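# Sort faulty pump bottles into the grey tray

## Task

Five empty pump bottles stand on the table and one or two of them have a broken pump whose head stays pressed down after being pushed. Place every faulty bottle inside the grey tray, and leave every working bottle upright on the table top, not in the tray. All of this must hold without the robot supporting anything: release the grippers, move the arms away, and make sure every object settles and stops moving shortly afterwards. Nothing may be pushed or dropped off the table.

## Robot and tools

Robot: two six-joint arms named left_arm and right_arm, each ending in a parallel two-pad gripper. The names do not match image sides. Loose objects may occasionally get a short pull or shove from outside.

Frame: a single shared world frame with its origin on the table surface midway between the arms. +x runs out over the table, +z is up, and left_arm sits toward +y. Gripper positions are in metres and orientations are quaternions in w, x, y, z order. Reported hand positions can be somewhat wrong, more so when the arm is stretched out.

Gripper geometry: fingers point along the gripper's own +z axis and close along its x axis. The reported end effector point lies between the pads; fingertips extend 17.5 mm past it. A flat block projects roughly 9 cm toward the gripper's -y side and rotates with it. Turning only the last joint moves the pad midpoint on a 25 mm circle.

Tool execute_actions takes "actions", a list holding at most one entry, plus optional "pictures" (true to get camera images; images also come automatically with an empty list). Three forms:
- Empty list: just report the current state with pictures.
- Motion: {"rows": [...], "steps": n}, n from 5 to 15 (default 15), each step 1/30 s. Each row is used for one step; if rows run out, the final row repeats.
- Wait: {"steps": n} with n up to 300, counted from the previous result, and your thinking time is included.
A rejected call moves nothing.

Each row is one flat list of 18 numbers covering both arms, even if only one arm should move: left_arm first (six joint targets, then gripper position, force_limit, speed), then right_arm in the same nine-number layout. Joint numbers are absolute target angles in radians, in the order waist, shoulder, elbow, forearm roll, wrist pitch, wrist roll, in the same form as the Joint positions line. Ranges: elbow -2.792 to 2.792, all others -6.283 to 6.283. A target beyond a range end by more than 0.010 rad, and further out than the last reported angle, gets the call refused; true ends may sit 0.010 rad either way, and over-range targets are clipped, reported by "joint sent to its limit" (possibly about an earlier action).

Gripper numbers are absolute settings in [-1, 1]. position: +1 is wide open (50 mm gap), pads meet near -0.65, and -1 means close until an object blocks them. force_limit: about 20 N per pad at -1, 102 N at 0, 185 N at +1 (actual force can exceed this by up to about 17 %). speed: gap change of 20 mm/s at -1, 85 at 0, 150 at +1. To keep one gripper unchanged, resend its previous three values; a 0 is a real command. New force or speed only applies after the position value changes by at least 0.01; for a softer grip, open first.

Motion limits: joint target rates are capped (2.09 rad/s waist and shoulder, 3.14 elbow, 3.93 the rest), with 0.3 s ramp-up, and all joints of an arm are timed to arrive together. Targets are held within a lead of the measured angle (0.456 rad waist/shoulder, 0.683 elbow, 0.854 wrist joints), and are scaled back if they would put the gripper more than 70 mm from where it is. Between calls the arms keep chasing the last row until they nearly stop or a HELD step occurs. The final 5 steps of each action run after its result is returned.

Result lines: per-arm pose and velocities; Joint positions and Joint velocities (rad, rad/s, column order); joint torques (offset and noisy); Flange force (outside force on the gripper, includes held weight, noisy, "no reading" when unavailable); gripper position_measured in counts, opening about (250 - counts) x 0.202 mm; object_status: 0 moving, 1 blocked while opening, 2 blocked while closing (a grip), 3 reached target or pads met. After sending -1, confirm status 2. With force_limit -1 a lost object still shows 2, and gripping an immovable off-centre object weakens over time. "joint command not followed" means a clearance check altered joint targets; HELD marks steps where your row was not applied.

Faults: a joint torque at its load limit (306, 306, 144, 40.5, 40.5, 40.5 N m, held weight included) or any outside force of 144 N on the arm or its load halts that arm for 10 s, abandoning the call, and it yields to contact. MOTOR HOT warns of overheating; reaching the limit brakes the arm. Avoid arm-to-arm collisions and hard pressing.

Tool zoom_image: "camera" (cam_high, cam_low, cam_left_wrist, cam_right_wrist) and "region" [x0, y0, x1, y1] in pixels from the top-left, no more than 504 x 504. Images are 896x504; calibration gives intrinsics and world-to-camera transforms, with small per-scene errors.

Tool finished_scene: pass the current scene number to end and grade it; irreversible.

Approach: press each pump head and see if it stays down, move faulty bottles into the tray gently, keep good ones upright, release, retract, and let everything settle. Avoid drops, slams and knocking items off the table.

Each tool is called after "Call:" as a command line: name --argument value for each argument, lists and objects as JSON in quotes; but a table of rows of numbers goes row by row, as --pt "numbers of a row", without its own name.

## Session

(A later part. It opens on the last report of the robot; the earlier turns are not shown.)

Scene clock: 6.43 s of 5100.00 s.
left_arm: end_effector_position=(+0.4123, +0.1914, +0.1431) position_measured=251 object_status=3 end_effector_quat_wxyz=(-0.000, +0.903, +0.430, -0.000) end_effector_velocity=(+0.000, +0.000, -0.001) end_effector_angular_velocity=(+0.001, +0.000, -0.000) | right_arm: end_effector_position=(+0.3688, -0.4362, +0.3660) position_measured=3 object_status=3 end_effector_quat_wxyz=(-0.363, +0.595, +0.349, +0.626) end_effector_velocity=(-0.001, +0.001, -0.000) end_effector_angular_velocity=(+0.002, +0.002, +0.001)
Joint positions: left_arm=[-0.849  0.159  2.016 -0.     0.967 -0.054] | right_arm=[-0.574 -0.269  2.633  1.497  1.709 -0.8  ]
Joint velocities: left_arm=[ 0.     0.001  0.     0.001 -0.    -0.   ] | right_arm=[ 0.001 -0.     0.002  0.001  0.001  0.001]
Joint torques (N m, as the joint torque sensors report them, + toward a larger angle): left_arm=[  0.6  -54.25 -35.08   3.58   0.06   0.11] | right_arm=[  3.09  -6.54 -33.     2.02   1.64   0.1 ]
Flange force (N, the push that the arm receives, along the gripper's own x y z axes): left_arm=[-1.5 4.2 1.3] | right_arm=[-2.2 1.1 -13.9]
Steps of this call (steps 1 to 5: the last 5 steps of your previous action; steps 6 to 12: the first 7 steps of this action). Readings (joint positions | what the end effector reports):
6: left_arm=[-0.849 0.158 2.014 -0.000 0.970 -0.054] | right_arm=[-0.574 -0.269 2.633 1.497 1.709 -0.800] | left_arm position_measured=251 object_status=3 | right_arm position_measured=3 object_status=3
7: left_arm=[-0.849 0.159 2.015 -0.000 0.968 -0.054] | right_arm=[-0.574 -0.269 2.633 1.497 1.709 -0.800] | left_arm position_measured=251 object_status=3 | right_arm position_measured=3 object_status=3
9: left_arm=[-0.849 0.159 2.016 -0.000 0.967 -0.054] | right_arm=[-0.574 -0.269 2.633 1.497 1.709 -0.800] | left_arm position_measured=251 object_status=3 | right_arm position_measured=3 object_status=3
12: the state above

Call:
execute_actions --actions '[{"rows":[[-0.849,0.134,1.9885,0,1.019,-0.054,-1,-1,1,-0.574,-0.269,2.633,1.497,1.709,-0.8,1,0,0]],"steps":8}]'

Call:
execute_actions --actions '[{"rows":[[-0.6885,0.0828,2.0469,0,1.0119,-0.054,-1,-1,1,-0.574,-0.269,2.633,1.497,1.709,-0.8,1,0,0]]}]'

Call:
execute_actions --actions '[{"steps":6}]' --pictures true

Scene clock: 6.87 s of 5100.00 s.
left_arm: end_effector_position=(+0.4122, +0.1914, +0.1573) position_measured=251 object_status=3 end_effector_quat_wxyz=(-0.001, +0.903, +0.430, -0.000) end_effector_velocity=(+0.019, -0.017, +0.354) end_effector_angular_velocity=(-0.032, -0.040, -0.003) | right_arm: end_effector_position=(+0.3688, -0.4362, +0.3660) position_measured=3 object_status=3 end_effector_quat_wxyz=(-0.363, +0.595, +0.349, +0.626) end_effector_velocity=(-0.000, +0.000, -0.000) end_effector_angular_velocity=(+0.001, +0.001, +0.000)
Joint positions: left_arm=[-0.849  0.146  2.001 -0.     0.997 -0.054] | right_arm=[-0.574 -0.269  2.633  1.497  1.709 -0.8  ]
Joint velocities: left_arm=[-0.001 -0.328 -0.366  0.004  0.643  0.   ] | right_arm=[-0.     0.     0.    -0.     0.     0.001]
Joint torques (N m, as the joint torque sensors report them, + toward a larger angle): left_arm=[  2.7  -97.99 -56.86   5.19  -0.03   0.21] | right_arm=[  0.27  -9.11 -32.93   1.86   1.53   0.01]
Flange force (N, the push that the arm receives, along the gripper's own x y z axes): left_arm=[2.0 6.4 1.6] | right_arm=[-8.4 9.4 -2.1]
Steps of this call (steps 1 to 5: the last 5 steps of your previous action; steps 6 to 10: the robot went on to your last target; steps 11 to 13: the first 3 steps of this action). Readings (joint positions | what the end effector reports):
11: left_arm=[-0.849 0.159 2.015 -0.000 0.967 -0.054] | right_arm=[-0.574 -0.269 2.633 1.497 1.709 -0.800] | left_arm position_measured=251 object_status=3 | right_arm position_measured=3 object_status=3
12: left_arm=[-0.849 0.156 2.012 -0.000 0.976 -0.054] | right_arm=[-0.574 -0.269 2.633 1.497 1.709 -0.800] | left_arm position_measured=251 object_status=3 | right_arm position_measured=3 object_status=3
13: the state above

Scene clock: 7.37 s of 5100.00 s.
left_arm: end_effector_position=(+0.4323, +0.2802, +0.1700) position_measured=251 object_status=3 end_effector_quat_wxyz=(+0.000, +0.866, +0.501, +0.000) end_effector_velocity=(+0.005, +0.027, -0.000) end_effector_angular_velocity=(+0.000, -0.002, +0.051) | right_arm: end_effector_position=(+0.3688, -0.4362, +0.3660) position_measured=3 object_status=3 end_effector_quat_wxyz=(-0.363, +0.595, +0.349, +0.626) end_effector_velocity=(+0.001, -0.000, -0.000) end_effector_angular_velocity=(+0.000, +0.001, -0.001)
Joint positions: left_arm=[-0.689  0.083  2.047  0.     1.012 -0.054] | right_arm=[-0.574 -0.269  2.633  1.497  1.709 -0.8  ]
Joint velocities: left_arm=[ 0.051 -0.014  0.015  0.001 -0.003 -0.001] | right_arm=[-0.     0.001 -0.001  0.    -0.001  0.   ]
Joint torques (N m, as the joint torque sensors report them, + toward a larger angle): left_arm=[-19.69 -34.21 -44.5    3.63  -0.96   0.27] | right_arm=[  3.65  -7.17 -32.05   1.69   1.99  -0.11]
Flange force (N, the push that the arm receives, along the gripper's own x y z axes): left_arm=[-3.4 5.5 7.1] | right_arm=[-1.9 4.5 -14.6]
Steps of this call (steps 1 to 5: the last 5 steps of your previous action; steps 6 to 15: the first 10 steps of this action). Readings (joint positions | what the end effector reports):
6: left_arm=[-0.849 0.134 1.988 0.000 1.019 -0.054] | right_arm=[-0.574 -0.269 2.633 1.497 1.709 -0.800] | left_arm position_measured=251 object_status=3 | right_arm position_measured=3 object_status=3
7: left_arm=[-0.844 0.133 1.990 0.000 1.019 -0.054] | right_arm=[-0.574 -0.269 2.633 1.497 1.709 -0.800] | left_arm position_measured=251 object_status=3 | right_arm position_measured=3 object_status=3
9: left_arm=[-0.813 0.123 2.002 0.000 1.017 -0.054] | right_arm=[-0.574 -0.269 2.633 1.497 1.709 -0.800] | left_arm position_measured=251 object_status=3 | right_arm position_measured=3 object_status=3
13: left_arm=[-0.706 0.088 2.040 0.000 1.013 -0.054] | right_arm=[-0.574 -0.269 2.633 1.497 1.709 -0.800] | left_arm position_measured=251 object_status=3 | right_arm position_measured=3 object_status=3
15: the state above

Scene clock: 7.57 s of 5100.00 s.
left_arm: end_effector_position=(+0.4324, +0.2804, +0.1700) position_measured=251 object_status=3 end_effector_quat_wxyz=(+0.000, +0.865, +0.501, +0.000) end_effector_velocity=(-0.001, -0.000, -0.000) end_effector_angular_velocity=(-0.001, +0.001, +0.001) | right_arm: end_effector_position=(+0.3688, -0.4362, +0.3660) position_measured=3 object_status=3 end_effector_quat_wxyz=(-0.363, +0.595, +0.349, +0.626) end_effector_velocity=(-0.000, +0.000, -0.000) end_effector_angular_velocity=(+0.002, +0.002, -0.000)
Joint positions: left_arm=[-0.689  0.083  2.047 -0.     1.012 -0.054] | right_arm=[-0.574 -0.269  2.633  1.497  1.709 -0.8  ]
Joint velocities: left_arm=[-0.    -0.001  0.001 -0.001 -0.    -0.   ] | right_arm=[ 0.     0.     0.     0.    -0.     0.002]
Joint torques (N m, as the joint torque sensors report them, + toward a larger angle): left_arm=[  0.26 -49.16 -38.39   3.73  -0.12   0.12] | right_arm=[  0.71  -6.28 -31.64   2.07   1.62   0.29]
Flange force (N, the push that the arm receives, along the gripper's own x y z axes): left_arm=[-0.6 2.5 4.1] | right_arm=[-1.0 4.2 -3.9]
Kept back: nothing.
Steps of this call (steps 1 to 5: the last 5 steps of your previous action; step 6: the robot went on to your last target). Readings (joint positions | what the end effector reports):
1: left_arm=[-0.689 0.083 2.047 -0.000 1.012 -0.054] | right_arm=[-0.574 -0.269 2.633 1.497 1.709 -0.800] | left_arm position_measured=251 object_status=3 | right_arm position_measured=3 object_status=3
2: left_arm=[-0.689 0.083 2.047 -0.000 1.012 -0.054] | right_arm=[-0.574 -0.269 2.633 1.497 1.709 -0.800] | left_arm position_measured=251 object_status=3 | right_arm position_measured=3 object_status=3
4: left_arm=[-0.689 0.083 2.047 -0.000 1.012 -0.054] | right_arm=[-0.574 -0.269 2.633 1.497 1.709 -0.800] | left_arm position_measured=251 object_status=3 | right_arm position_measured=3 object_status=3
6: the state above
camera_calibration (this result's frames):
cam_left_wrist: T_world_to_cam=[[0.540642, 0.84118, 0.0111007, -0.468888], [0.79882, -0.517465, 0.306785, -0.251853], [0.263806, -0.156994, -0.951714, 0.241947], [0, 0, 0, 1]] pos_world=[0.390858, 0.302079, 0.312734]
cam_right_wrist: T_world_to_cam=[[0.00614975, -0.0773792, 0.996983, -0.400122], [0.692436, -0.718974, -0.0600732, -0.547328], [0.721453, 0.690716, 0.0491586, 0.161715], [0, 0, 0, 1]] pos_world=[0.26478, -0.536175, 0.358085]

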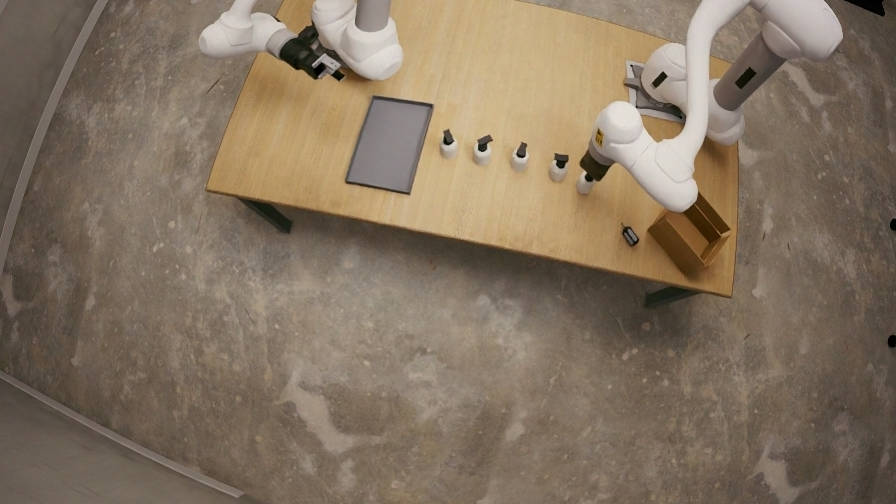

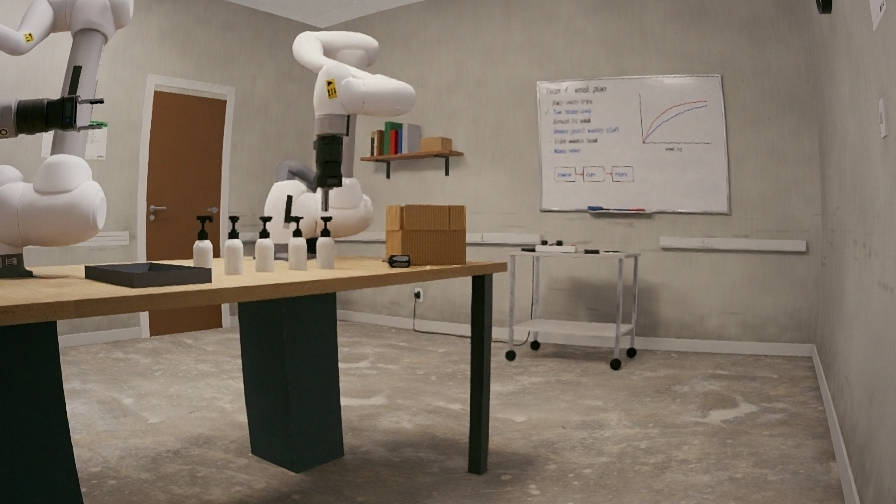

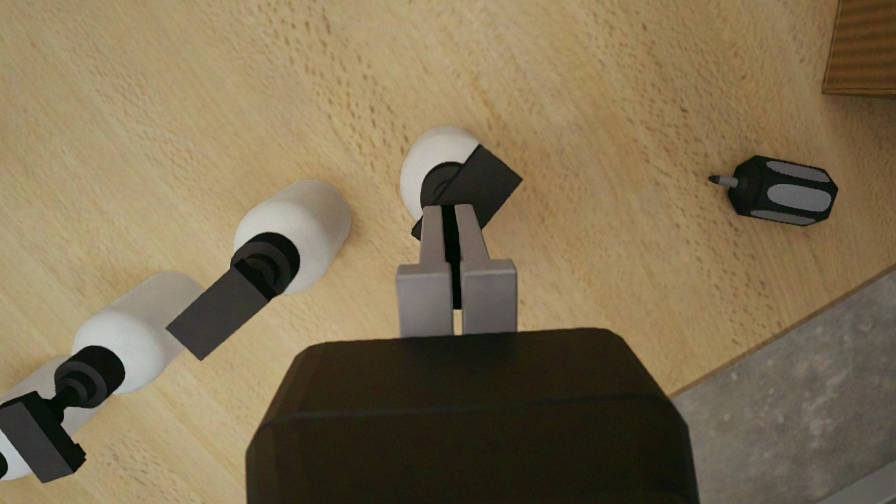

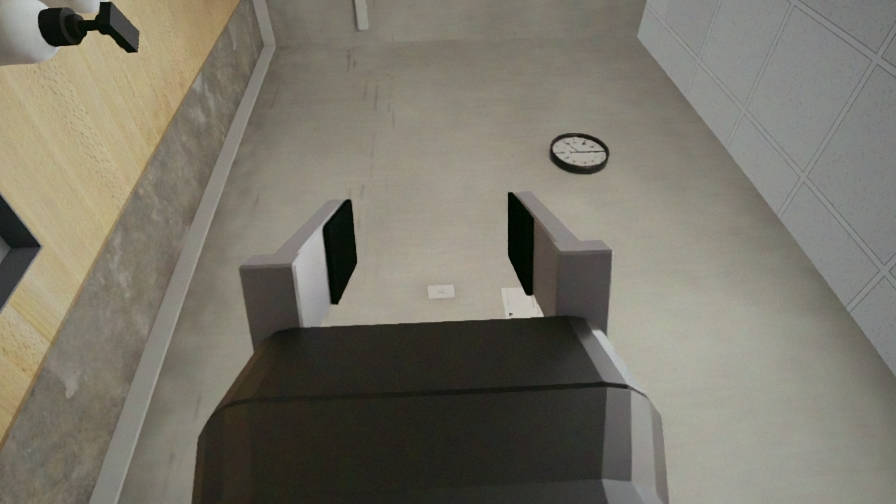

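Call:
execute_actions --actions '[{"rows":[[-0.6885,0.0858,2.0499,0,1.0059,-0.054,-1,-1,1,-0.574,-0.269,2.633,1.497,1.709,-0.8,1,0,0],[-0.6885,0.0888,2.053,0,0.9998,-0.054,-1,-1,1,-0.574,-0.269,2.633,1.497,1.709,-0.8,1,0,0],[-0.6885,0.0918,2.056,0,0.9938,-0.054,-1,-1,1,-0.574,-0.269,2.633,1.497,1.709,-0.8,1,0,0],[-0.6885,0.0948,2.059,0,0.9878,-0.054,-1,-1,1,-0.574,-0.269,2.633,1.497,1.709,-0.8,1,0,0],[-0.6885,0.0978,2.062,0,0.9818,-0.054,-1,-1,1,-0.574,-0.269,2.633,1.497,1.709,-0.8,1,0,0],[-0.6885,0.1008,2.065,0,0.9758,-0.054,-1,-1,1,-0.574,-0.269,2.633,1.497,1.709,-0.8,1,0,0],[-0.6885,0.1038,2.068,0,0.9698,-0.054,-1,-1,1,-0.574,-0.269,2.633,1.497,1.709,-0.8,1,0,0],[-0.6885,0.1068,2.071,0,0.9638,-0.054,-1,-1,1,-0.574,-0.269,2.633,1.497,1.709,-0.8,1,0,0],[-0.6885,0.1099,2.0742,0,0.9575,-0.054,-1,-1,1,-0.574,-0.269,2.633,1.497,1.709,-0.8,1,0,0]]}]'

Call:
execute_actions --actions '[{"rows":[[-0.6885,0.0828,2.0469,0,1.0119,-0.054,-1,-1,1,-0.574,-0.269,2.633,1.497,1.709,-0.8,1,0,0]],"steps":8}]'

Call:
execute_actions --actions '[{"rows":[[-0.9973,0.245,1.8502,0,1.0464,-0.054,-1,-1,1,-0.574,-0.269,2.633,1.497,1.709,-0.8,1,0,0]]}]'

Call:
execute_actions --actions '[{"steps":14}]' --pictures true

Scene clock: 8.37 s of 5100.00 s.
left_arm: end_effector_position=(+0.4323, +0.2805, +0.1441) position_measured=251 object_status=3 end_effector_quat_wxyz=(+0.000, +0.865, +0.501, +0.000) end_effector_velocity=(-0.005, +0.004, -0.068) end_effector_angular_velocity=(+0.006, +0.009, +0.001) | right_arm: end_effector_position=(+0.3688, -0.4362, +0.3660) position_measured=3 object_status=3 end_effector_quat_wxyz=(-0.363, +0.595, +0.349, +0.626) end_effector_velocity=(-0.000, +0.000, -0.000) end_effector_angular_velocity=(+0.000, +0.001, -0.000)
Joint positions: left_arm=[-0.688  0.109  2.073 -0.     0.96  -0.054] | right_arm=[-0.574 -0.269  2.633  1.497  1.709 -0.8  ]
Joint velocities: left_arm=[ 0.002  0.068  0.071  0.    -0.127  0.   ] | right_arm=[ 0.    -0.001  0.001  0.    -0.001  0.   ]
Joint torques (N m, as the joint torque sensors report them, + toward a larger angle): left_arm=[  1.18 -52.07 -36.62   3.52   0.08   0.18] | right_arm=[  4.14 -11.55 -33.07   2.21   1.57  -0.17]
Flange force (N, the push that the arm receives, along the gripper's own x y z axes): left_arm=[-1.9 3.9 3.8] | right_arm=[-12.7 11.7 -19.9]
Steps of this call (steps 1 to 14: the robot went on to your last target; steps 15 to 24: the first 10 steps of this action). Readings (joint positions | what the end effector reports):
15: left_arm=[-0.689 0.083 2.047 -0.000 1.012 -0.054] | right_arm=[-0.574 -0.269 2.633 1.497 1.709 -0.800] | left_arm position_measured=251 object_status=3 | right_arm position_measured=3 object_status=3
16: left_arm=[-0.688 0.085 2.049 -0.000 1.007 -0.054] | right_arm=[-0.574 -0.269 2.633 1.497 1.709 -0.800] | left_arm position_measured=251 object_status=3 | right_arm position_measured=3 object_status=3
18: left_arm=[-0.688 0.091 2.055 -0.000 0.996 -0.054] | right_arm=[-0.574 -0.269 2.633 1.497 1.709 -0.800] | left_arm position_measured=251 object_status=3 | right_arm position_measured=3 object_status=3
22: left_arm=[-0.688 0.103 2.067 -0.000 0.972 -0.054] | right_arm=[-0.574 -0.269 2.633 1.497 1.709 -0.800] | left_arm position_measured=251 object_status=3 | right_arm position_measured=3 object_status=3
24: the state above

Scene clock: 8.63 s of 5100.00 s.
left_arm: end_effector_position=(+0.4319, +0.2808, +0.1568) position_measured=251 object_status=3 end_effector_quat_wxyz=(-0.001, +0.865, +0.501, -0.001) end_effector_velocity=(+0.017, -0.010, +0.350) end_effector_angular_velocity=(-0.024, -0.037, +0.001) | right_arm: end_effector_position=(+0.3688, -0.4362, +0.3660) position_measured=3 object_status=3 end_effector_quat_wxyz=(-0.363, +0.595, +0.349, +0.626) end_effector_velocity=(-0.000, -0.000, +0.001) end_effector_angular_velocity=(+0.001, -0.001, +0.001)
Joint positions: left_arm=[-0.688  0.096  2.06  -0.     0.988 -0.054] | right_arm=[-0.574 -0.269  2.633  1.497  1.709 -0.8  ]
Joint velocities: left_arm=[ 0.002 -0.345 -0.365  0.001  0.666  0.   ] | right_arm=[ 0.     0.    -0.001  0.     0.001  0.001]
Joint torques (N m, as the joint torque sensors report them, + toward a larger angle): left_arm=[  6.78 -93.72 -58.64   5.34  -0.35   0.21] | right_arm=[  4.73  -5.92 -32.89   1.97   1.54   0.22]
Flange force (N, the push that the arm receives, along the gripper's own x y z axes): left_arm=[-4.7 4.9 5.7] | right_arm=[-0.8 -0.4 -21.6]
Steps of this call (steps 1 to 5: the last 5 steps of your previous action; steps 6 to 8: the first 3 steps of this action). Readings (joint positions | what the end effector reports):
6: left_arm=[-0.688 0.110 2.074 -0.000 0.958 -0.054] | right_arm=[-0.574 -0.269 2.633 1.497 1.709 -0.800] | left_arm position_measured=251 object_status=3 | right_arm position_measured=3 object_status=3
7: left_arm=[-0.688 0.106 2.071 -0.000 0.967 -0.054] | right_arm=[-0.574 -0.269 2.633 1.497 1.709 -0.800] | left_arm position_measured=251 object_status=3 | right_arm position_measured=3 object_status=3
8: the state above

Scene clock: 9.13 s of 5100.00 s.
left_arm: end_effector_position=(+0.4258, +0.1487, +0.1719) position_measured=251 object_status=3 end_effector_quat_wxyz=(+0.000, +0.911, +0.412, +0.000) end_effector_velocity=(-0.098, -0.534, -0.006) end_effector_angular_velocity=(+0.000, +0.001, -0.787) | right_arm: end_effector_position=(+0.3688, -0.4362, +0.3660) position_measured=3 object_status=3 end_effector_quat_wxyz=(-0.363, +0.595, +0.349, +0.626) end_effector_velocity=(+0.000, -0.000, -0.000) end_effector_angular_velocity=(+0.001, +0.000, -0.001)
Joint positions: left_arm=[-0.888  0.188  1.92  -0.     1.034 -0.054] | right_arm=[-0.574 -0.269  2.633  1.497  1.709 -0.8  ]
Joint velocities: left_arm=[-0.788  0.416 -0.502 -0.001  0.088 -0.   ] | right_arm=[-0.001  0.001  0.001  0.     0.    -0.001]
Joint torques (N m, as the joint torque sensors report them, + toward a larger angle): left_arm=[  0.91 -64.1  -36.83   3.32   0.31   0.22] | right_arm=[  2.44 -10.68 -31.92   2.31   1.39  -0.29]
Flange force (N, the push that the arm receives, along the gripper's own x y z axes): left_arm=[-4.5 6.6 6.3] | right_arm=[-9.6 12.6 -13.3]
Steps of this call (steps 1 to 5: the last 5 steps of your previous action; steps 6 to 15: the first 10 steps of this action). Readings (joint positions | what the end effector reports):
6: left_arm=[-0.689 0.083 2.047 -0.000 1.012 -0.054] | right_arm=[-0.574 -0.269 2.633 1.497 1.709 -0.800] | left_arm position_measured=251 object_status=3 | right_arm position_measured=3 object_status=3
7: left_arm=[-0.693 0.085 2.044 -0.000 1.013 -0.054] | right_arm=[-0.574 -0.269 2.633 1.497 1.709 -0.800] | left_arm position_measured=251 object_status=3 | right_arm position_measured=3 object_status=3
9: left_arm=[-0.724 0.101 2.024 -0.000 1.016 -0.054] | right_arm=[-0.574 -0.269 2.633 1.497 1.709 -0.800] | left_arm position_measured=251 object_status=3 | right_arm position_measured=3 object_status=3
13: left_arm=[-0.835 0.159 1.954 -0.000 1.028 -0.054] | right_arm=[-0.574 -0.269 2.633 1.497 1.709 -0.800] | left_arm position_measured=251 object_status=3 | right_arm position_measured=3 object_status=3
15: the state above

Scene clock: 9.60 s of 5100.00 s.
left_arm: end_effector_position=(+0.4066, +0.0747, +0.1700) position_measured=251 object_status=3 end_effector_quat_wxyz=(-0.000, +0.932, +0.362, -0.000) end_effector_velocity=(+0.001, +0.001, -0.001) end_effector_angular_velocity=(+0.001, +0.000, +0.001) | right_arm: end_effector_position=(+0.3688, -0.4362, +0.3660) position_measured=3 object_status=3 end_effector_quat_wxyz=(-0.363, +0.595, +0.349, +0.626) end_effector_velocity=(+0.000, +0.000, -0.000) end_effector_angular_velocity=(+0.001, +0.002, -0.000)
Joint positions: left_arm=[-0.997  0.245  1.85  -0.     1.046 -0.054] | right_arm=[-0.574 -0.269  2.633  1.497  1.709 -0.8  ]
Joint velocities: left_arm=[ 0.001  0.001 -0.     0.001  0.    -0.   ] | right_arm=[-0.     0.     0.    -0.    -0.001  0.001]
Joint torques (N m, as the joint torque sensors report them, + toward a larger angle): left_arm=[  0.47 -67.41 -39.03   3.73  -0.07   0.08] | right_arm=[  3.59  -7.12 -33.91   2.21   1.36   0.06]
Flange force (N, the push that the arm receives, along the gripper's own x y z axes): left_arm=[-0.6 3.5 4.4] | right_arm=[-4.5 1.1 -18.0]
Kept back: nothing.
Steps of this call (steps 1 to 5: the last 5 steps of your previous action; steps 6 to 14: the robot went on to your last target). Readings (joint positions | what the end effector reports):
1: left_arm=[-0.915 0.202 1.903 -0.000 1.037 -0.054] | right_arm=[-0.574 -0.269 2.633 1.497 1.709 -0.800] | left_arm position_measured=251 object_status=3 | right_arm position_measured=3 object_status=3
2: left_arm=[-0.941 0.216 1.886 -0.000 1.040 -0.054] | right_arm=[-0.574 -0.269 2.633 1.497 1.709 -0.800] | left_arm position_measured=251 object_status=3 | right_arm position_measured=3 object_status=3
4: left_arm=[-0.983 0.238 1.859 -0.000 1.045 -0.054] | right_arm=[-0.574 -0.269 2.633 1.497 1.709 -0.800] | left_arm position_measured=251 object_status=3 | right_arm position_measured=3 object_status=3
8: left_arm=[-0.997 0.245 1.850 -0.000 1.046 -0.054] | right_arm=[-0.574 -0.269 2.633 1.497 1.709 -0.800] | left_arm position_measured=251 object_status=3 | right_arm position_measured=3 object_status=3
14: the state above
camera_calibration (this result's frames):
cam_left_wrist: T_world_to_cam=[[0.770562, 0.637269, 0.0111016, -0.360185], [0.604027, -0.735705, 0.306413, -0.242071], [0.203435, -0.229404, -0.951834, 0.246412], [0, 0, 0, 1]] pos_world=[0.373634, 0.10797, 0.312716]
cam_right_wrist: T_world_to_cam=[[0.0061498, -0.0773793, 0.996983, -0.400122], [0.692436, -0.718974, -0.0600733, -0.547328], [0.721453, 0.690716, 0.0491586, 0.161715], [0, 0, 0, 1]] pos_world=[0.26478, -0.536175, 0.358085]

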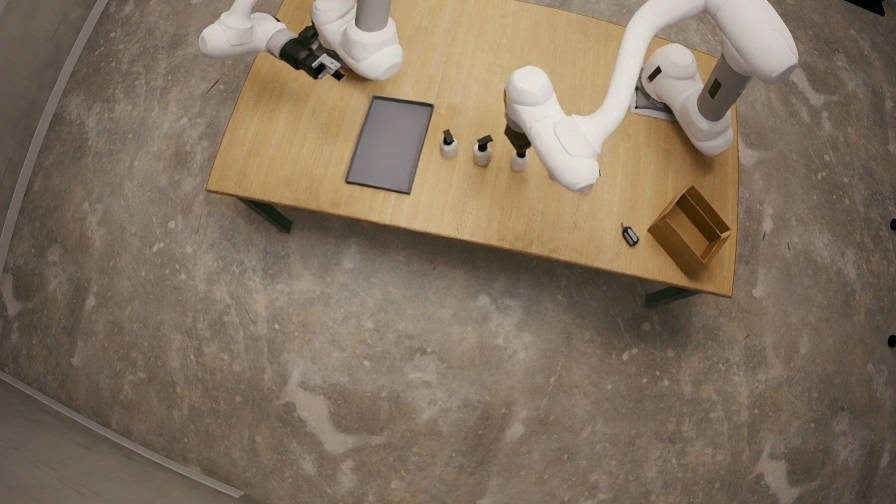

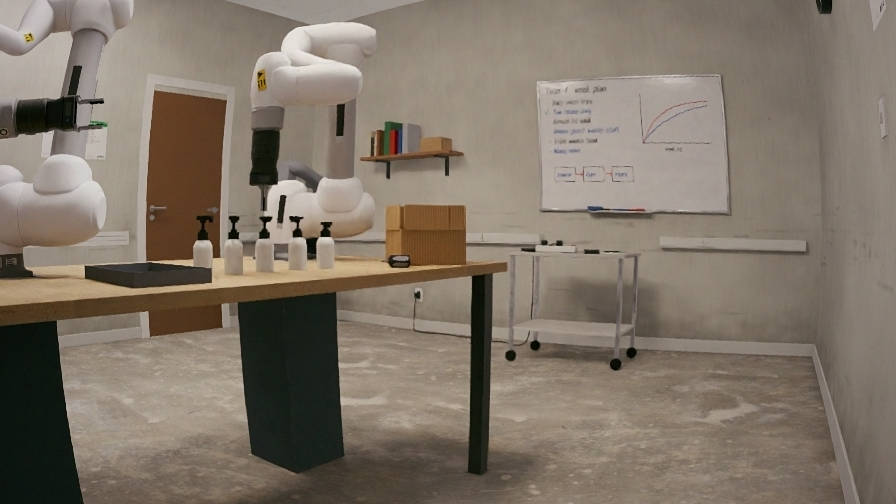

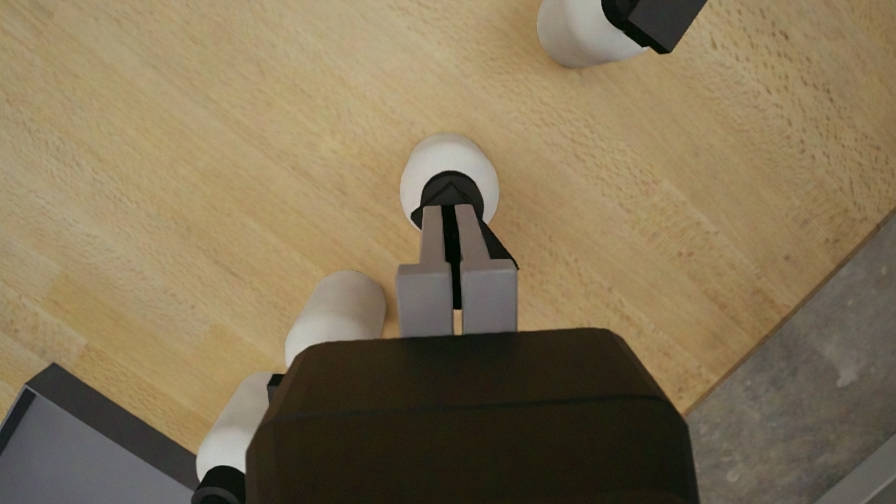

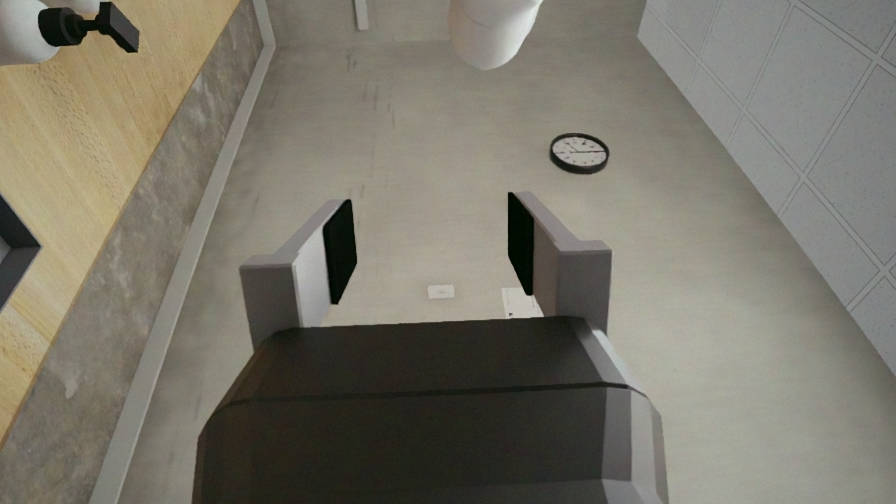

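Call:
execute_actions --actions '[{"rows":[[-0.9973,0.248,1.8533,0,1.0403,-0.054,-1,-1,1,-1.2,-0.269,2.633,1.497,1.709,-0.8,1,0,0],[-0.9973,0.251,1.8565,0,1.0341,-0.054,-1,-1,1,-1.2,-0.269,2.633,1.497,1.709,-0.8,1,0,0],[-0.9973,0.254,1.8596,0,1.028,-0.054,-1,-1,1,-1.2,-0.269,2.633,1.497,1.709,-0.8,1,0,0],[-0.9973,0.257,1.8628,0,1.0218,-0.054,-1,-1,1,-1.2,-0.269,2.633,1.497,1.709,-0.8,1,0,0],[-0.9973,0.26,1.8659,0,1.0157,-0.054,-1,-1,1,-1.2,-0.269,2.633,1.497,1.709,-0.8,1,0,0],[-0.9973,0.263,1.8691,0,1.0095,-0.054,-1,-1,1,-1.2,-0.269,2.633,1.497,1.709,-0.8,1,0,0],[-0.9973,0.266,1.8722,0,1.0034,-0.054,-1,-1,1,-1.2,-0.269,2.633,1.497,1.709,-0.8,1,0,0],[-0.9973,0.2688,1.8754,0,0.9974,-0.054,-1,-1,1,-1.2,-0.269,2.633,1.497,1.709,-0.8,1,0,0]],"steps":14}]'

Call:
execute_actions --actions '[{"rows":[[-0.9973,0.245,1.8502,0,1.0464,-0.054,-1,-1,1,-1.2,-0.269,2.633,1.497,1.709,-0.8,1,0,0]],"steps":8}]'

Call:
execute_actions --actions '[{"rows":[[-1.0909,0.3597,1.6924,0,1.0895,-0.054,-1,-1,1,-1.2,-0.269,2.633,1.497,1.709,-0.8,1,0,0]]}]'

Call:
execute_actions --actions '[{"steps":6}]' --pictures true

Scene clock: 10.33 s of 5100.00 s.
left_arm: end_effector_position=(+0.4066, +0.0746, +0.1442) position_measured=251 object_status=3 end_effector_quat_wxyz=(+0.000, +0.932, +0.362, +0.000) end_effector_velocity=(-0.004, +0.006, -0.073) end_effector_angular_velocity=(+0.009, +0.008, +0.002) | right_arm: end_effector_position=(+0.3968, -0.5123, +0.3660) position_measured=3 object_status=3 end_effector_quat_wxyz=(-0.291, +0.630, +0.281, +0.662) end_effector_velocity=(+0.106, -0.429, +0.001) end_effector_angular_velocity=(-0.002, -0.001, -1.203)
Joint positions: left_arm=[-0.997  0.268  1.874  0.     0.999 -0.054] | right_arm=[-0.796 -0.269  2.633  1.497  1.709 -0.8  ]
Joint velocities: left_arm=[ 0.001  0.063  0.071 -0.    -0.122 -0.001] | right_arm=[-1.203 -0.001 -0.002 -0.    -0.    -0.   ]
Joint torques (N m, as the joint torque sensors report them, + toward a larger angle): left_arm=[  0.56 -70.81 -40.25   4.14  -0.13   0.23] | right_arm=[  0.2   -4.05 -30.31   2.14   1.99   0.22]
Flange force (N, the push that the arm receives, along the gripper's own x y z axes): left_arm=[-0.5 -0.4 4.8] | right_arm=[4.4 0.8 0.1]
Steps of this call (steps 1 to 13: the robot went on to your last target; steps 14 to 22: the first 9 steps of this action). Readings (joint positions | what the end effector reports):
14: left_arm=[-0.997 0.245 1.850 -0.000 1.046 -0.054] | right_arm=[-0.574 -0.269 2.633 1.497 1.709 -0.800] | left_arm position_measured=251 object_status=3 | right_arm position_measured=3 object_status=3
15: left_arm=[-0.997 0.247 1.852 0.000 1.042 -0.054] | right_arm=[-0.579 -0.269 2.633 1.497 1.709 -0.800] | left_arm position_measured=251 object_status=3 | right_arm position_measured=3 object_status=3
17: left_arm=[-0.997 0.253 1.858 0.000 1.030 -0.054] | right_arm=[-0.610 -0.269 2.633 1.497 1.709 -0.800] | left_arm position_measured=251 object_status=3 | right_arm position_measured=3 object_status=3
21: left_arm=[-0.997 0.265 1.871 0.000 1.005 -0.054] | right_arm=[-0.755 -0.269 2.633 1.497 1.709 -0.800] | left_arm position_measured=251 object_status=3 | right_arm position_measured=3 object_status=3
22: the state above

Scene clock: 10.60 s of 5100.00 s.
left_arm: end_effector_position=(+0.4062, +0.0751, +0.1579) position_measured=251 object_status=3 end_effector_quat_wxyz=(-0.001, +0.932, +0.362, -0.000) end_effector_velocity=(+0.016, -0.019, +0.367) end_effector_angular_velocity=(-0.050, -0.041, +0.002) | right_arm: end_effector_position=(+0.4061, -0.6295, +0.3660) position_measured=3 object_status=3 end_effector_quat_wxyz=(-0.181, +0.667, +0.177, +0.700) end_effector_velocity=(-0.031, -0.380, +0.000) end_effector_angular_velocity=(+0.000, -0.001, -1.040)
Joint positions: left_arm=[-0.997  0.256  1.861  0.     1.027 -0.054] | right_arm=[-1.118 -0.269  2.633  1.497  1.709 -0.8  ]
Joint velocities: left_arm=[ 0.001 -0.316 -0.353  0.     0.604 -0.001] | right_arm=[-1.04   0.001  0.     0.001  0.001 -0.002]
Joint torques (N m, as the joint torque sensors report them, + toward a larger angle): left_arm=[   8.2  -114.09  -59.95    5.89   -0.57    0.21] | right_arm=[  3.75 -13.38 -30.66   0.95   1.68  -0.19]
Flange force (N, the push that the arm receives, along the gripper's own x y z axes): left_arm=[-6.7 3.1 0.2] | right_arm=[-9.7 13.4 8.1]
Steps of this call (steps 1 to 5: the last 5 steps of your previous action; steps 6 to 8: the first 3 steps of this action). Readings (joint positions | what the end effector reports):
6: left_arm=[-0.997 0.269 1.875 0.000 0.998 -0.054] | right_arm=[-1.040 -0.269 2.633 1.497 1.709 -0.800] | left_arm position_measured=251 object_status=3 | right_arm position_measured=3 object_status=3
7: left_arm=[-0.997 0.265 1.872 0.000 1.007 -0.054] | right_arm=[-1.080 -0.269 2.633 1.497 1.709 -0.800] | left_arm position_measured=251 object_status=3 | right_arm position_measured=3 object_status=3
8: the state above

Scene clock: 11.10 s of 5100.00 s.
left_arm: end_effector_position=(+0.4069, -0.0277, +0.1697) position_measured=251 object_status=3 end_effector_quat_wxyz=(-0.000, +0.948, +0.318, -0.000) end_effector_velocity=(-0.000, -0.001, +0.001) end_effector_angular_velocity=(+0.000, -0.000, -0.001) | right_arm: end_effector_position=(+0.4025, -0.6594, +0.3660) position_measured=3 object_status=3 end_effector_quat_wxyz=(-0.153, +0.674, +0.149, +0.707) end_effector_velocity=(+0.000, -0.000, -0.001) end_effector_angular_velocity=(+0.002, +0.002, -0.002)
Joint positions: left_arm=[-1.091  0.36   1.693 -0.     1.09  -0.054] | right_arm=[-1.2   -0.269  2.633  1.497  1.709 -0.8  ]
Joint velocities: left_arm=[-0.001 -0.    -0.002  0.     0.003  0.   ] | right_arm=[-0.001  0.     0.001  0.    -0.002  0.002]
Joint torques (N m, as the joint torque sensors report them, + toward a larger angle): left_arm=[  1.17 -81.12 -40.1    3.99  -0.03   0.25] | right_arm=[  5.73 -10.65 -31.29   2.26   2.02   0.21]
Flange force (N, the push that the arm receives, along the gripper's own x y z axes): left_arm=[-0.1 -2.4 2.2] | right_arm=[-10.1 11.8 -25.7]
Steps of this call (steps 1 to 5: the last 5 steps of your previous action; steps 6 to 15: the first 10 steps of this action). Readings (joint positions | what the end effector reports):
6: left_arm=[-0.998 0.245 1.850 0.000 1.046 -0.054] | right_arm=[-1.200 -0.269 2.633 1.497 1.709 -0.800] | left_arm position_measured=251 object_status=3 | right_arm position_measured=3 object_status=3
7: left_arm=[-1.001 0.249 1.844 0.000 1.048 -0.054] | right_arm=[-1.200 -0.269 2.633 1.497 1.709 -0.800] | left_arm position_measured=251 object_status=3 | right_arm position_measured=3 object_status=3
9: left_arm=[-1.027 0.281 1.801 0.000 1.060 -0.054] | right_arm=[-1.200 -0.269 2.633 1.497 1.709 -0.800] | left_arm position_measured=251 object_status=3 | right_arm position_measured=3 object_status=3
13: left_arm=[-1.088 0.356 1.698 0.000 1.088 -0.054] | right_arm=[-1.200 -0.269 2.633 1.497 1.709 -0.800] | left_arm position_measured=251 object_status=3 | right_arm position_measured=3 object_status=3
15: the state above

Scene clock: 11.30 s of 5100.00 s.
left_arm: end_effector_position=(+0.4070, -0.0278, +0.1698) position_measured=251 object_status=3 end_effector_quat_wxyz=(-0.000, +0.948, +0.318, -0.000) end_effector_velocity=(+0.001, -0.000, +0.002) end_effector_angular_velocity=(-0.001, -0.002, -0.001) | right_arm: end_effector_position=(+0.4025, -0.6594, +0.3660) position_measured=3 object_status=3 end_effector_quat_wxyz=(-0.152, +0.674, +0.149, +0.707) end_effector_velocity=(-0.000, +0.001, -0.001) end_effector_angular_velocity=(+0.001, +0.000, +0.001)
Joint positions: left_arm=[-1.091  0.36   1.693 -0.     1.09  -0.054] | right_arm=[-1.2   -0.269  2.633  1.497  1.709 -0.8  ]
Joint velocities: left_arm=[-0.    -0.001 -0.001  0.001  0.     0.   ] | right_arm=[-0.     0.     0.002 -0.001  0.001 -0.001]
Joint torques (N m, as the joint torque sensors report them, + toward a larger angle): left_arm=[  1.51 -80.5  -40.41   3.78   0.04   0.06] | right_arm=[  3.34  -7.14 -31.58   2.57   1.31   0.2 ]
Flange force (N, the push that the arm receives, along the gripper's own x y z axes): left_arm=[-2.0 2.4 4.5] | right_arm=[-2.4 4.3 -18.0]
Kept back: nothing.
Steps of this call (steps 1 to 5: the last 5 steps of your previous action; step 6: the robot went on to your last target). Readings (joint positions | what the end effector reports):
1: left_arm=[-1.091 0.360 1.693 -0.000 1.090 -0.054] | right_arm=[-1.200 -0.269 2.633 1.497 1.709 -0.800] | left_arm position_measured=251 object_status=3 | right_arm position_measured=3 object_status=3
2: left_arm=[-1.091 0.360 1.693 -0.000 1.090 -0.054] | right_arm=[-1.200 -0.269 2.633 1.497 1.709 -0.800] | left_arm position_measured=251 object_status=3 | right_arm position_measured=3 object_status=3
4: left_arm=[-1.091 0.360 1.693 -0.000 1.090 -0.054] | right_arm=[-1.200 -0.269 2.633 1.497 1.709 -0.800] | left_arm position_measured=251 object_status=3 | right_arm position_measured=3 object_status=3
6: the state above
camera_calibration (this result's frames):
cam_left_wrist: T_world_to_cam=[[0.826872, 0.56228, 0.011127, -0.320218], [0.532477, -0.789106, 0.306235, -0.289994], [0.18097, -0.247292, -0.951891, 0.231292], [0, 0, 0, 1]] pos_world=[0.377338, 0.00841324, 0.312534]
cam_right_wrist: T_world_to_cam=[[-0.0403929, -0.0664018, 0.996975, -0.391634], [0.139859, -0.988342, -0.0601603, -0.686345], [0.989347, 0.137006, 0.0492089, -0.181312], [0, 0, 0, 1]] pos_world=[0.259553, -0.679508, 0.35808]

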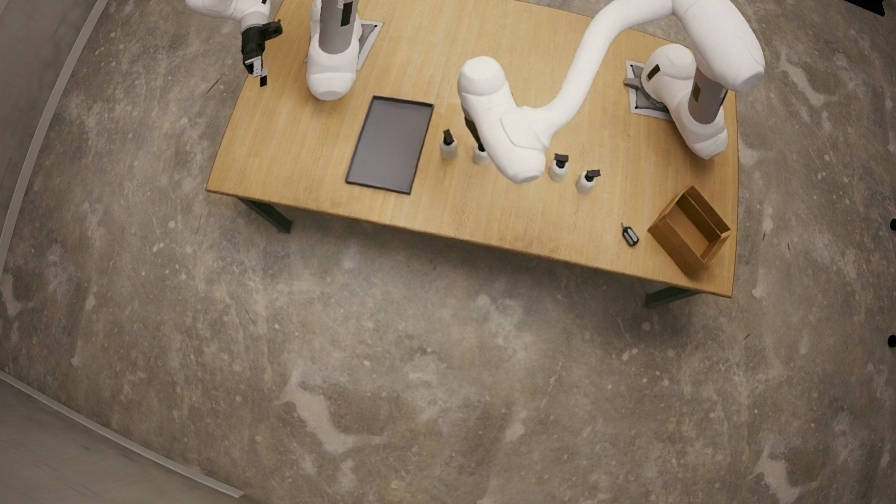

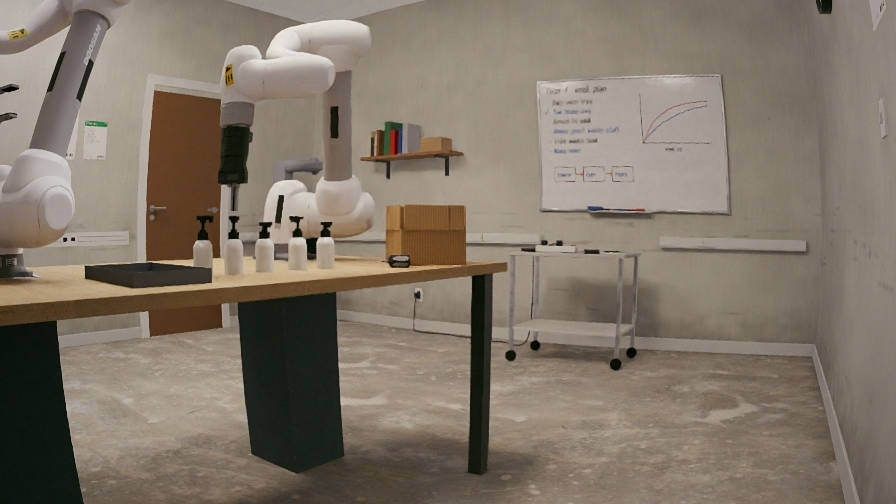

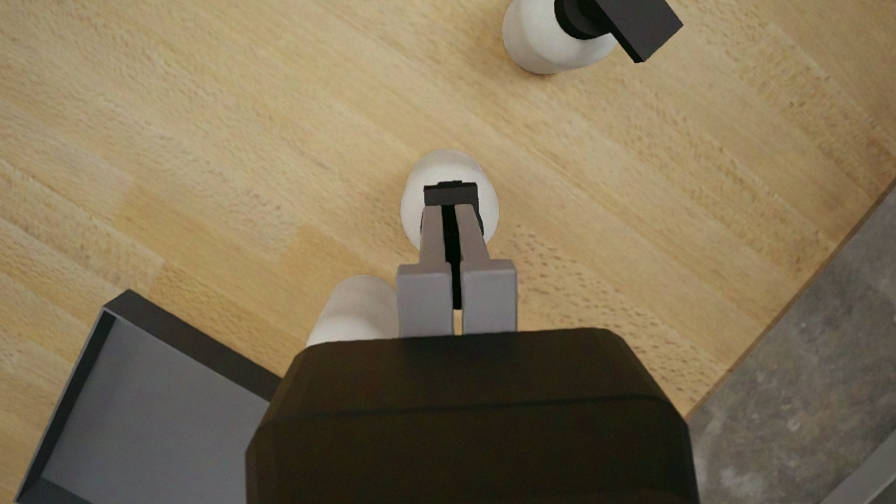

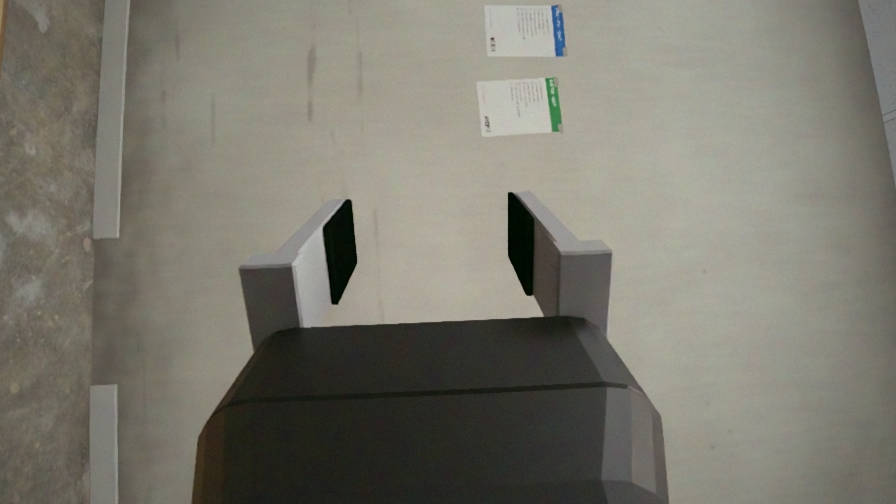

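Call:
execute_actions --actions '[{"rows":[[-0.9727,0.245,1.8502,0,1.0464,-0.739,0.5,-0.6,1,-1.2,-0.269,2.633,1.497,1.709,-0.8,1,0,0]]}]'

Call:
execute_actions --actions '[{"steps":10}]' --pictures true

Scene clock: 11.97 s of 5100.00 s.
left_arm: end_effector_position=(+0.4101, +0.0477, +0.1709) position_measured=78 object_status=0 end_effector_quat_wxyz=(+0.000, +0.808, +0.589, -0.000) end_effector_velocity=(+0.002, +0.283, -0.003) end_effector_angular_velocity=(-0.003, -0.001, +2.362) | right_arm: end_effector_position=(+0.4024, -0.6594, +0.3660) position_measured=3 object_status=3 end_effector_quat_wxyz=(-0.152, +0.674, +0.149, +0.707) end_effector_velocity=(-0.000, +0.000, -0.000) end_effector_angular_velocity=(-0.000, +0.001, -0.001)
Joint positions: left_arm=[-1.001  0.272  1.813 -0.     1.057 -0.576] | right_arm=[-1.2   -0.269  2.633  1.497  1.709 -0.8  ]
Joint velocities: left_arm=[ 0.352 -0.343  0.467 -0.001 -0.127 -2.01 ] | right_arm=[ 0.    -0.001  0.001  0.    -0.001 -0.   ]
Joint torques (N m, as the joint torque sensors report them, + toward a larger angle): left_arm=[-15.23 -58.21 -42.98   3.77  -0.68   0.36] | right_arm=[  4.13  -9.01 -33.51   2.28   1.41  -0.19]
Flange force (N, the push that the arm receives, along the gripper's own x y z axes): left_arm=[-0.4 4.7 4.8] | right_arm=[-7.6 5.3 -20.4]
Steps of this call (steps 1 to 10: the robot went on to your last target; steps 11 to 20: the first 10 steps of this action). Readings (joint positions | what the end effector reports):
11: left_arm=[-1.091 0.360 1.692 -0.000 1.090 -0.054] | right_arm=[-1.200 -0.269 2.633 1.497 1.709 -0.800] | left_arm position_measured=238 object_status=0 | right_arm position_measured=3 object_status=3
12: left_arm=[-1.089 0.358 1.694 -0.000 1.089 -0.063] | right_arm=[-1.200 -0.269 2.633 1.497 1.709 -0.800] | left_arm position_measured=213 object_status=0 | right_arm position_measured=3 object_status=3
14: left_arm=[-1.079 0.348 1.708 -0.000 1.085 -0.123] | right_arm=[-1.200 -0.269 2.633 1.497 1.709 -0.800] | left_arm position_measured=164 object_status=0 | right_arm position_measured=3 object_status=3
18: left_arm=[-1.029 0.300 1.775 -0.000 1.067 -0.413] | right_arm=[-1.200 -0.269 2.633 1.497 1.709 -0.800] | left_arm position_measured=78 object_status=0 | right_arm position_measured=3 object_status=3
20: the state above

Scene clock: 12.30 s of 5100.00 s.
left_arm: end_effector_position=(+0.4100, +0.0698, +0.1702) position_measured=78 object_status=3 end_effector_quat_wxyz=(+0.000, +0.748, +0.663, -0.000) end_effector_velocity=(+0.001, +0.002, -0.001) end_effector_angular_velocity=(+0.001, +0.001, +0.005) | right_arm: end_effector_position=(+0.4024, -0.6594, +0.3660) position_measured=3 object_status=3 end_effector_quat_wxyz=(-0.152, +0.674, +0.149, +0.707) end_effector_velocity=(+0.000, -0.001, +0.001) end_effector_angular_velocity=(-0.002, -0.000, -0.000)
Joint positions: left_arm=[-0.973  0.245  1.85  -0.     1.046 -0.739] | right_arm=[-1.2   -0.269  2.633  1.497  1.709 -0.8  ]
Joint velocities: left_arm=[ 0.003 -0.     0.002 -0.001 -0.    -0.001] | right_arm=[-0.    -0.001 -0.002  0.    -0.     0.001]
Joint torques (N m, as the joint torque sensors report them, + toward a larger angle): left_arm=[  1.21 -67.61 -39.56   3.74  -0.03   0.02] | right_arm=[  3.66  -9.61 -31.96   2.58   1.3    0.17]
Flange force (N, the push that the arm receives, along the gripper's own x y z axes): left_arm=[-2.5 0.7 4.7] | right_arm=[-8.2 9.5 -19.7]
Kept back: nothing.
Steps of this call (steps 1 to 5: the last 5 steps of your previous action; steps 6 to 10: the robot went on to your last target). Readings (joint positions | what the end effector reports):
1: left_arm=[-0.990 0.262 1.827 -0.000 1.053 -0.637] | right_arm=[-1.200 -0.269 2.633 1.497 1.709 -0.800] | left_arm position_measured=78 object_status=0 | right_arm position_measured=3 object_status=3
2: left_arm=[-0.982 0.254 1.838 -0.000 1.050 -0.683] | right_arm=[-1.200 -0.269 2.633 1.497 1.709 -0.800] | left_arm position_measured=78 object_status=0 | right_arm position_measured=3 object_status=3
4: left_arm=[-0.974 0.246 1.849 -0.000 1.047 -0.733] | right_arm=[-1.200 -0.269 2.633 1.497 1.709 -0.800] | left_arm position_measured=78 object_status=3 | right_arm position_measured=3 object_status=3
8: left_arm=[-0.973 0.245 1.850 -0.000 1.046 -0.739] | right_arm=[-1.200 -0.269 2.633 1.497 1.709 -0.800] | left_arm position_measured=78 object_status=3 | right_arm position_measured=3 object_status=3
10: the state above
camera_calibration (this result's frames):
cam_left_wrist: T_world_to_cam=[[0.169662, 0.98544, 0.0110427, -0.137626], [0.937423, -0.164832, 0.306707, -0.424386], [0.304062, -0.041685, -0.95174, 0.190371], [0, 0, 0, 1]] pos_world=[0.363295, 0.0736057, 0.312866]
cam_right_wrist: T_world_to_cam=[[-0.0403467, -0.066333, 0.996981, -0.391598], [0.139882, -0.988343, -0.0600974, -0.68636], [0.989346, 0.137035, 0.0491552, -0.181266], [0, 0, 0, 1]] pos_world=[0.259544, -0.679495, 0.358078]

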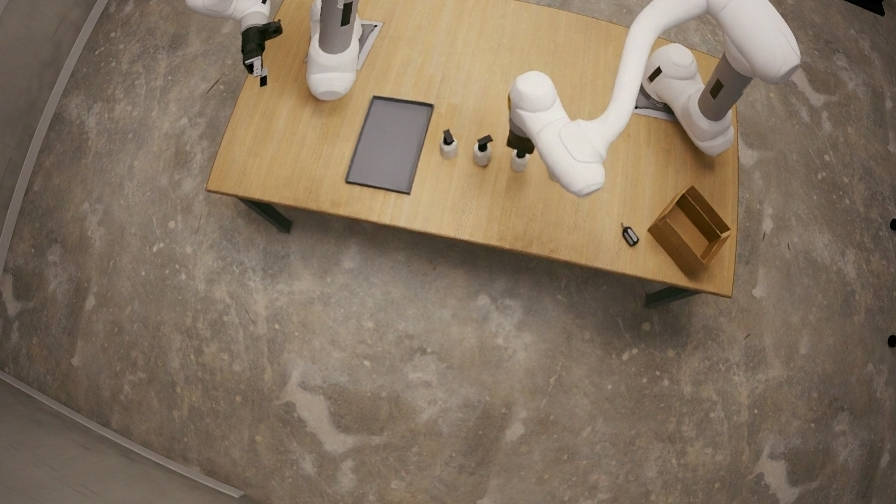

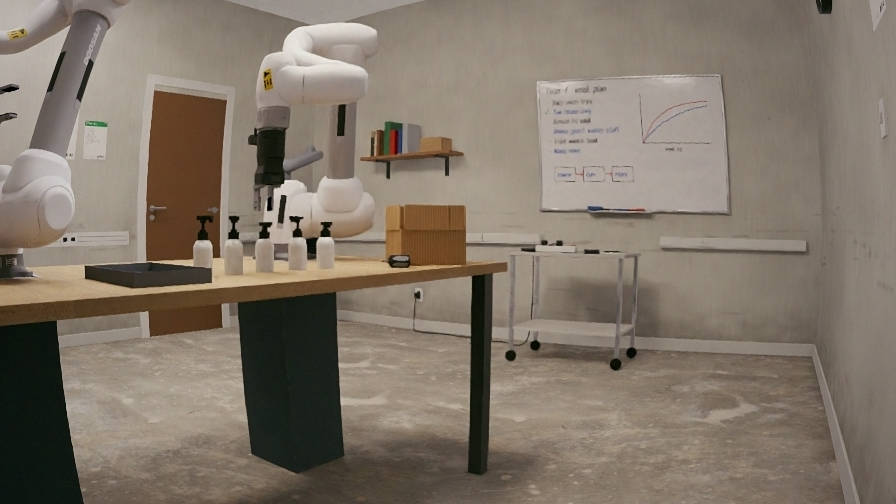

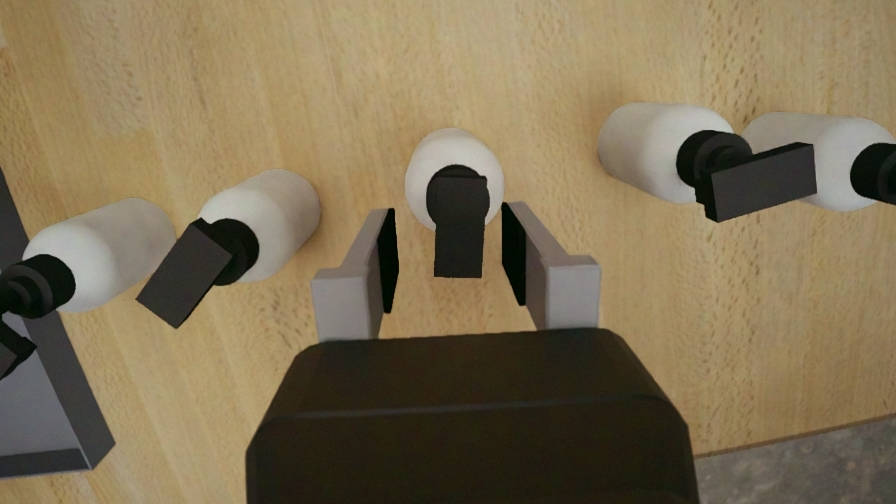

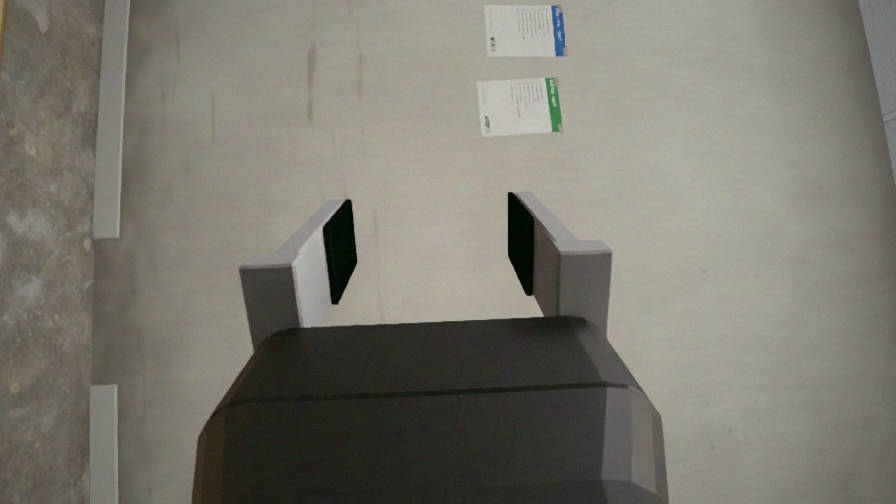

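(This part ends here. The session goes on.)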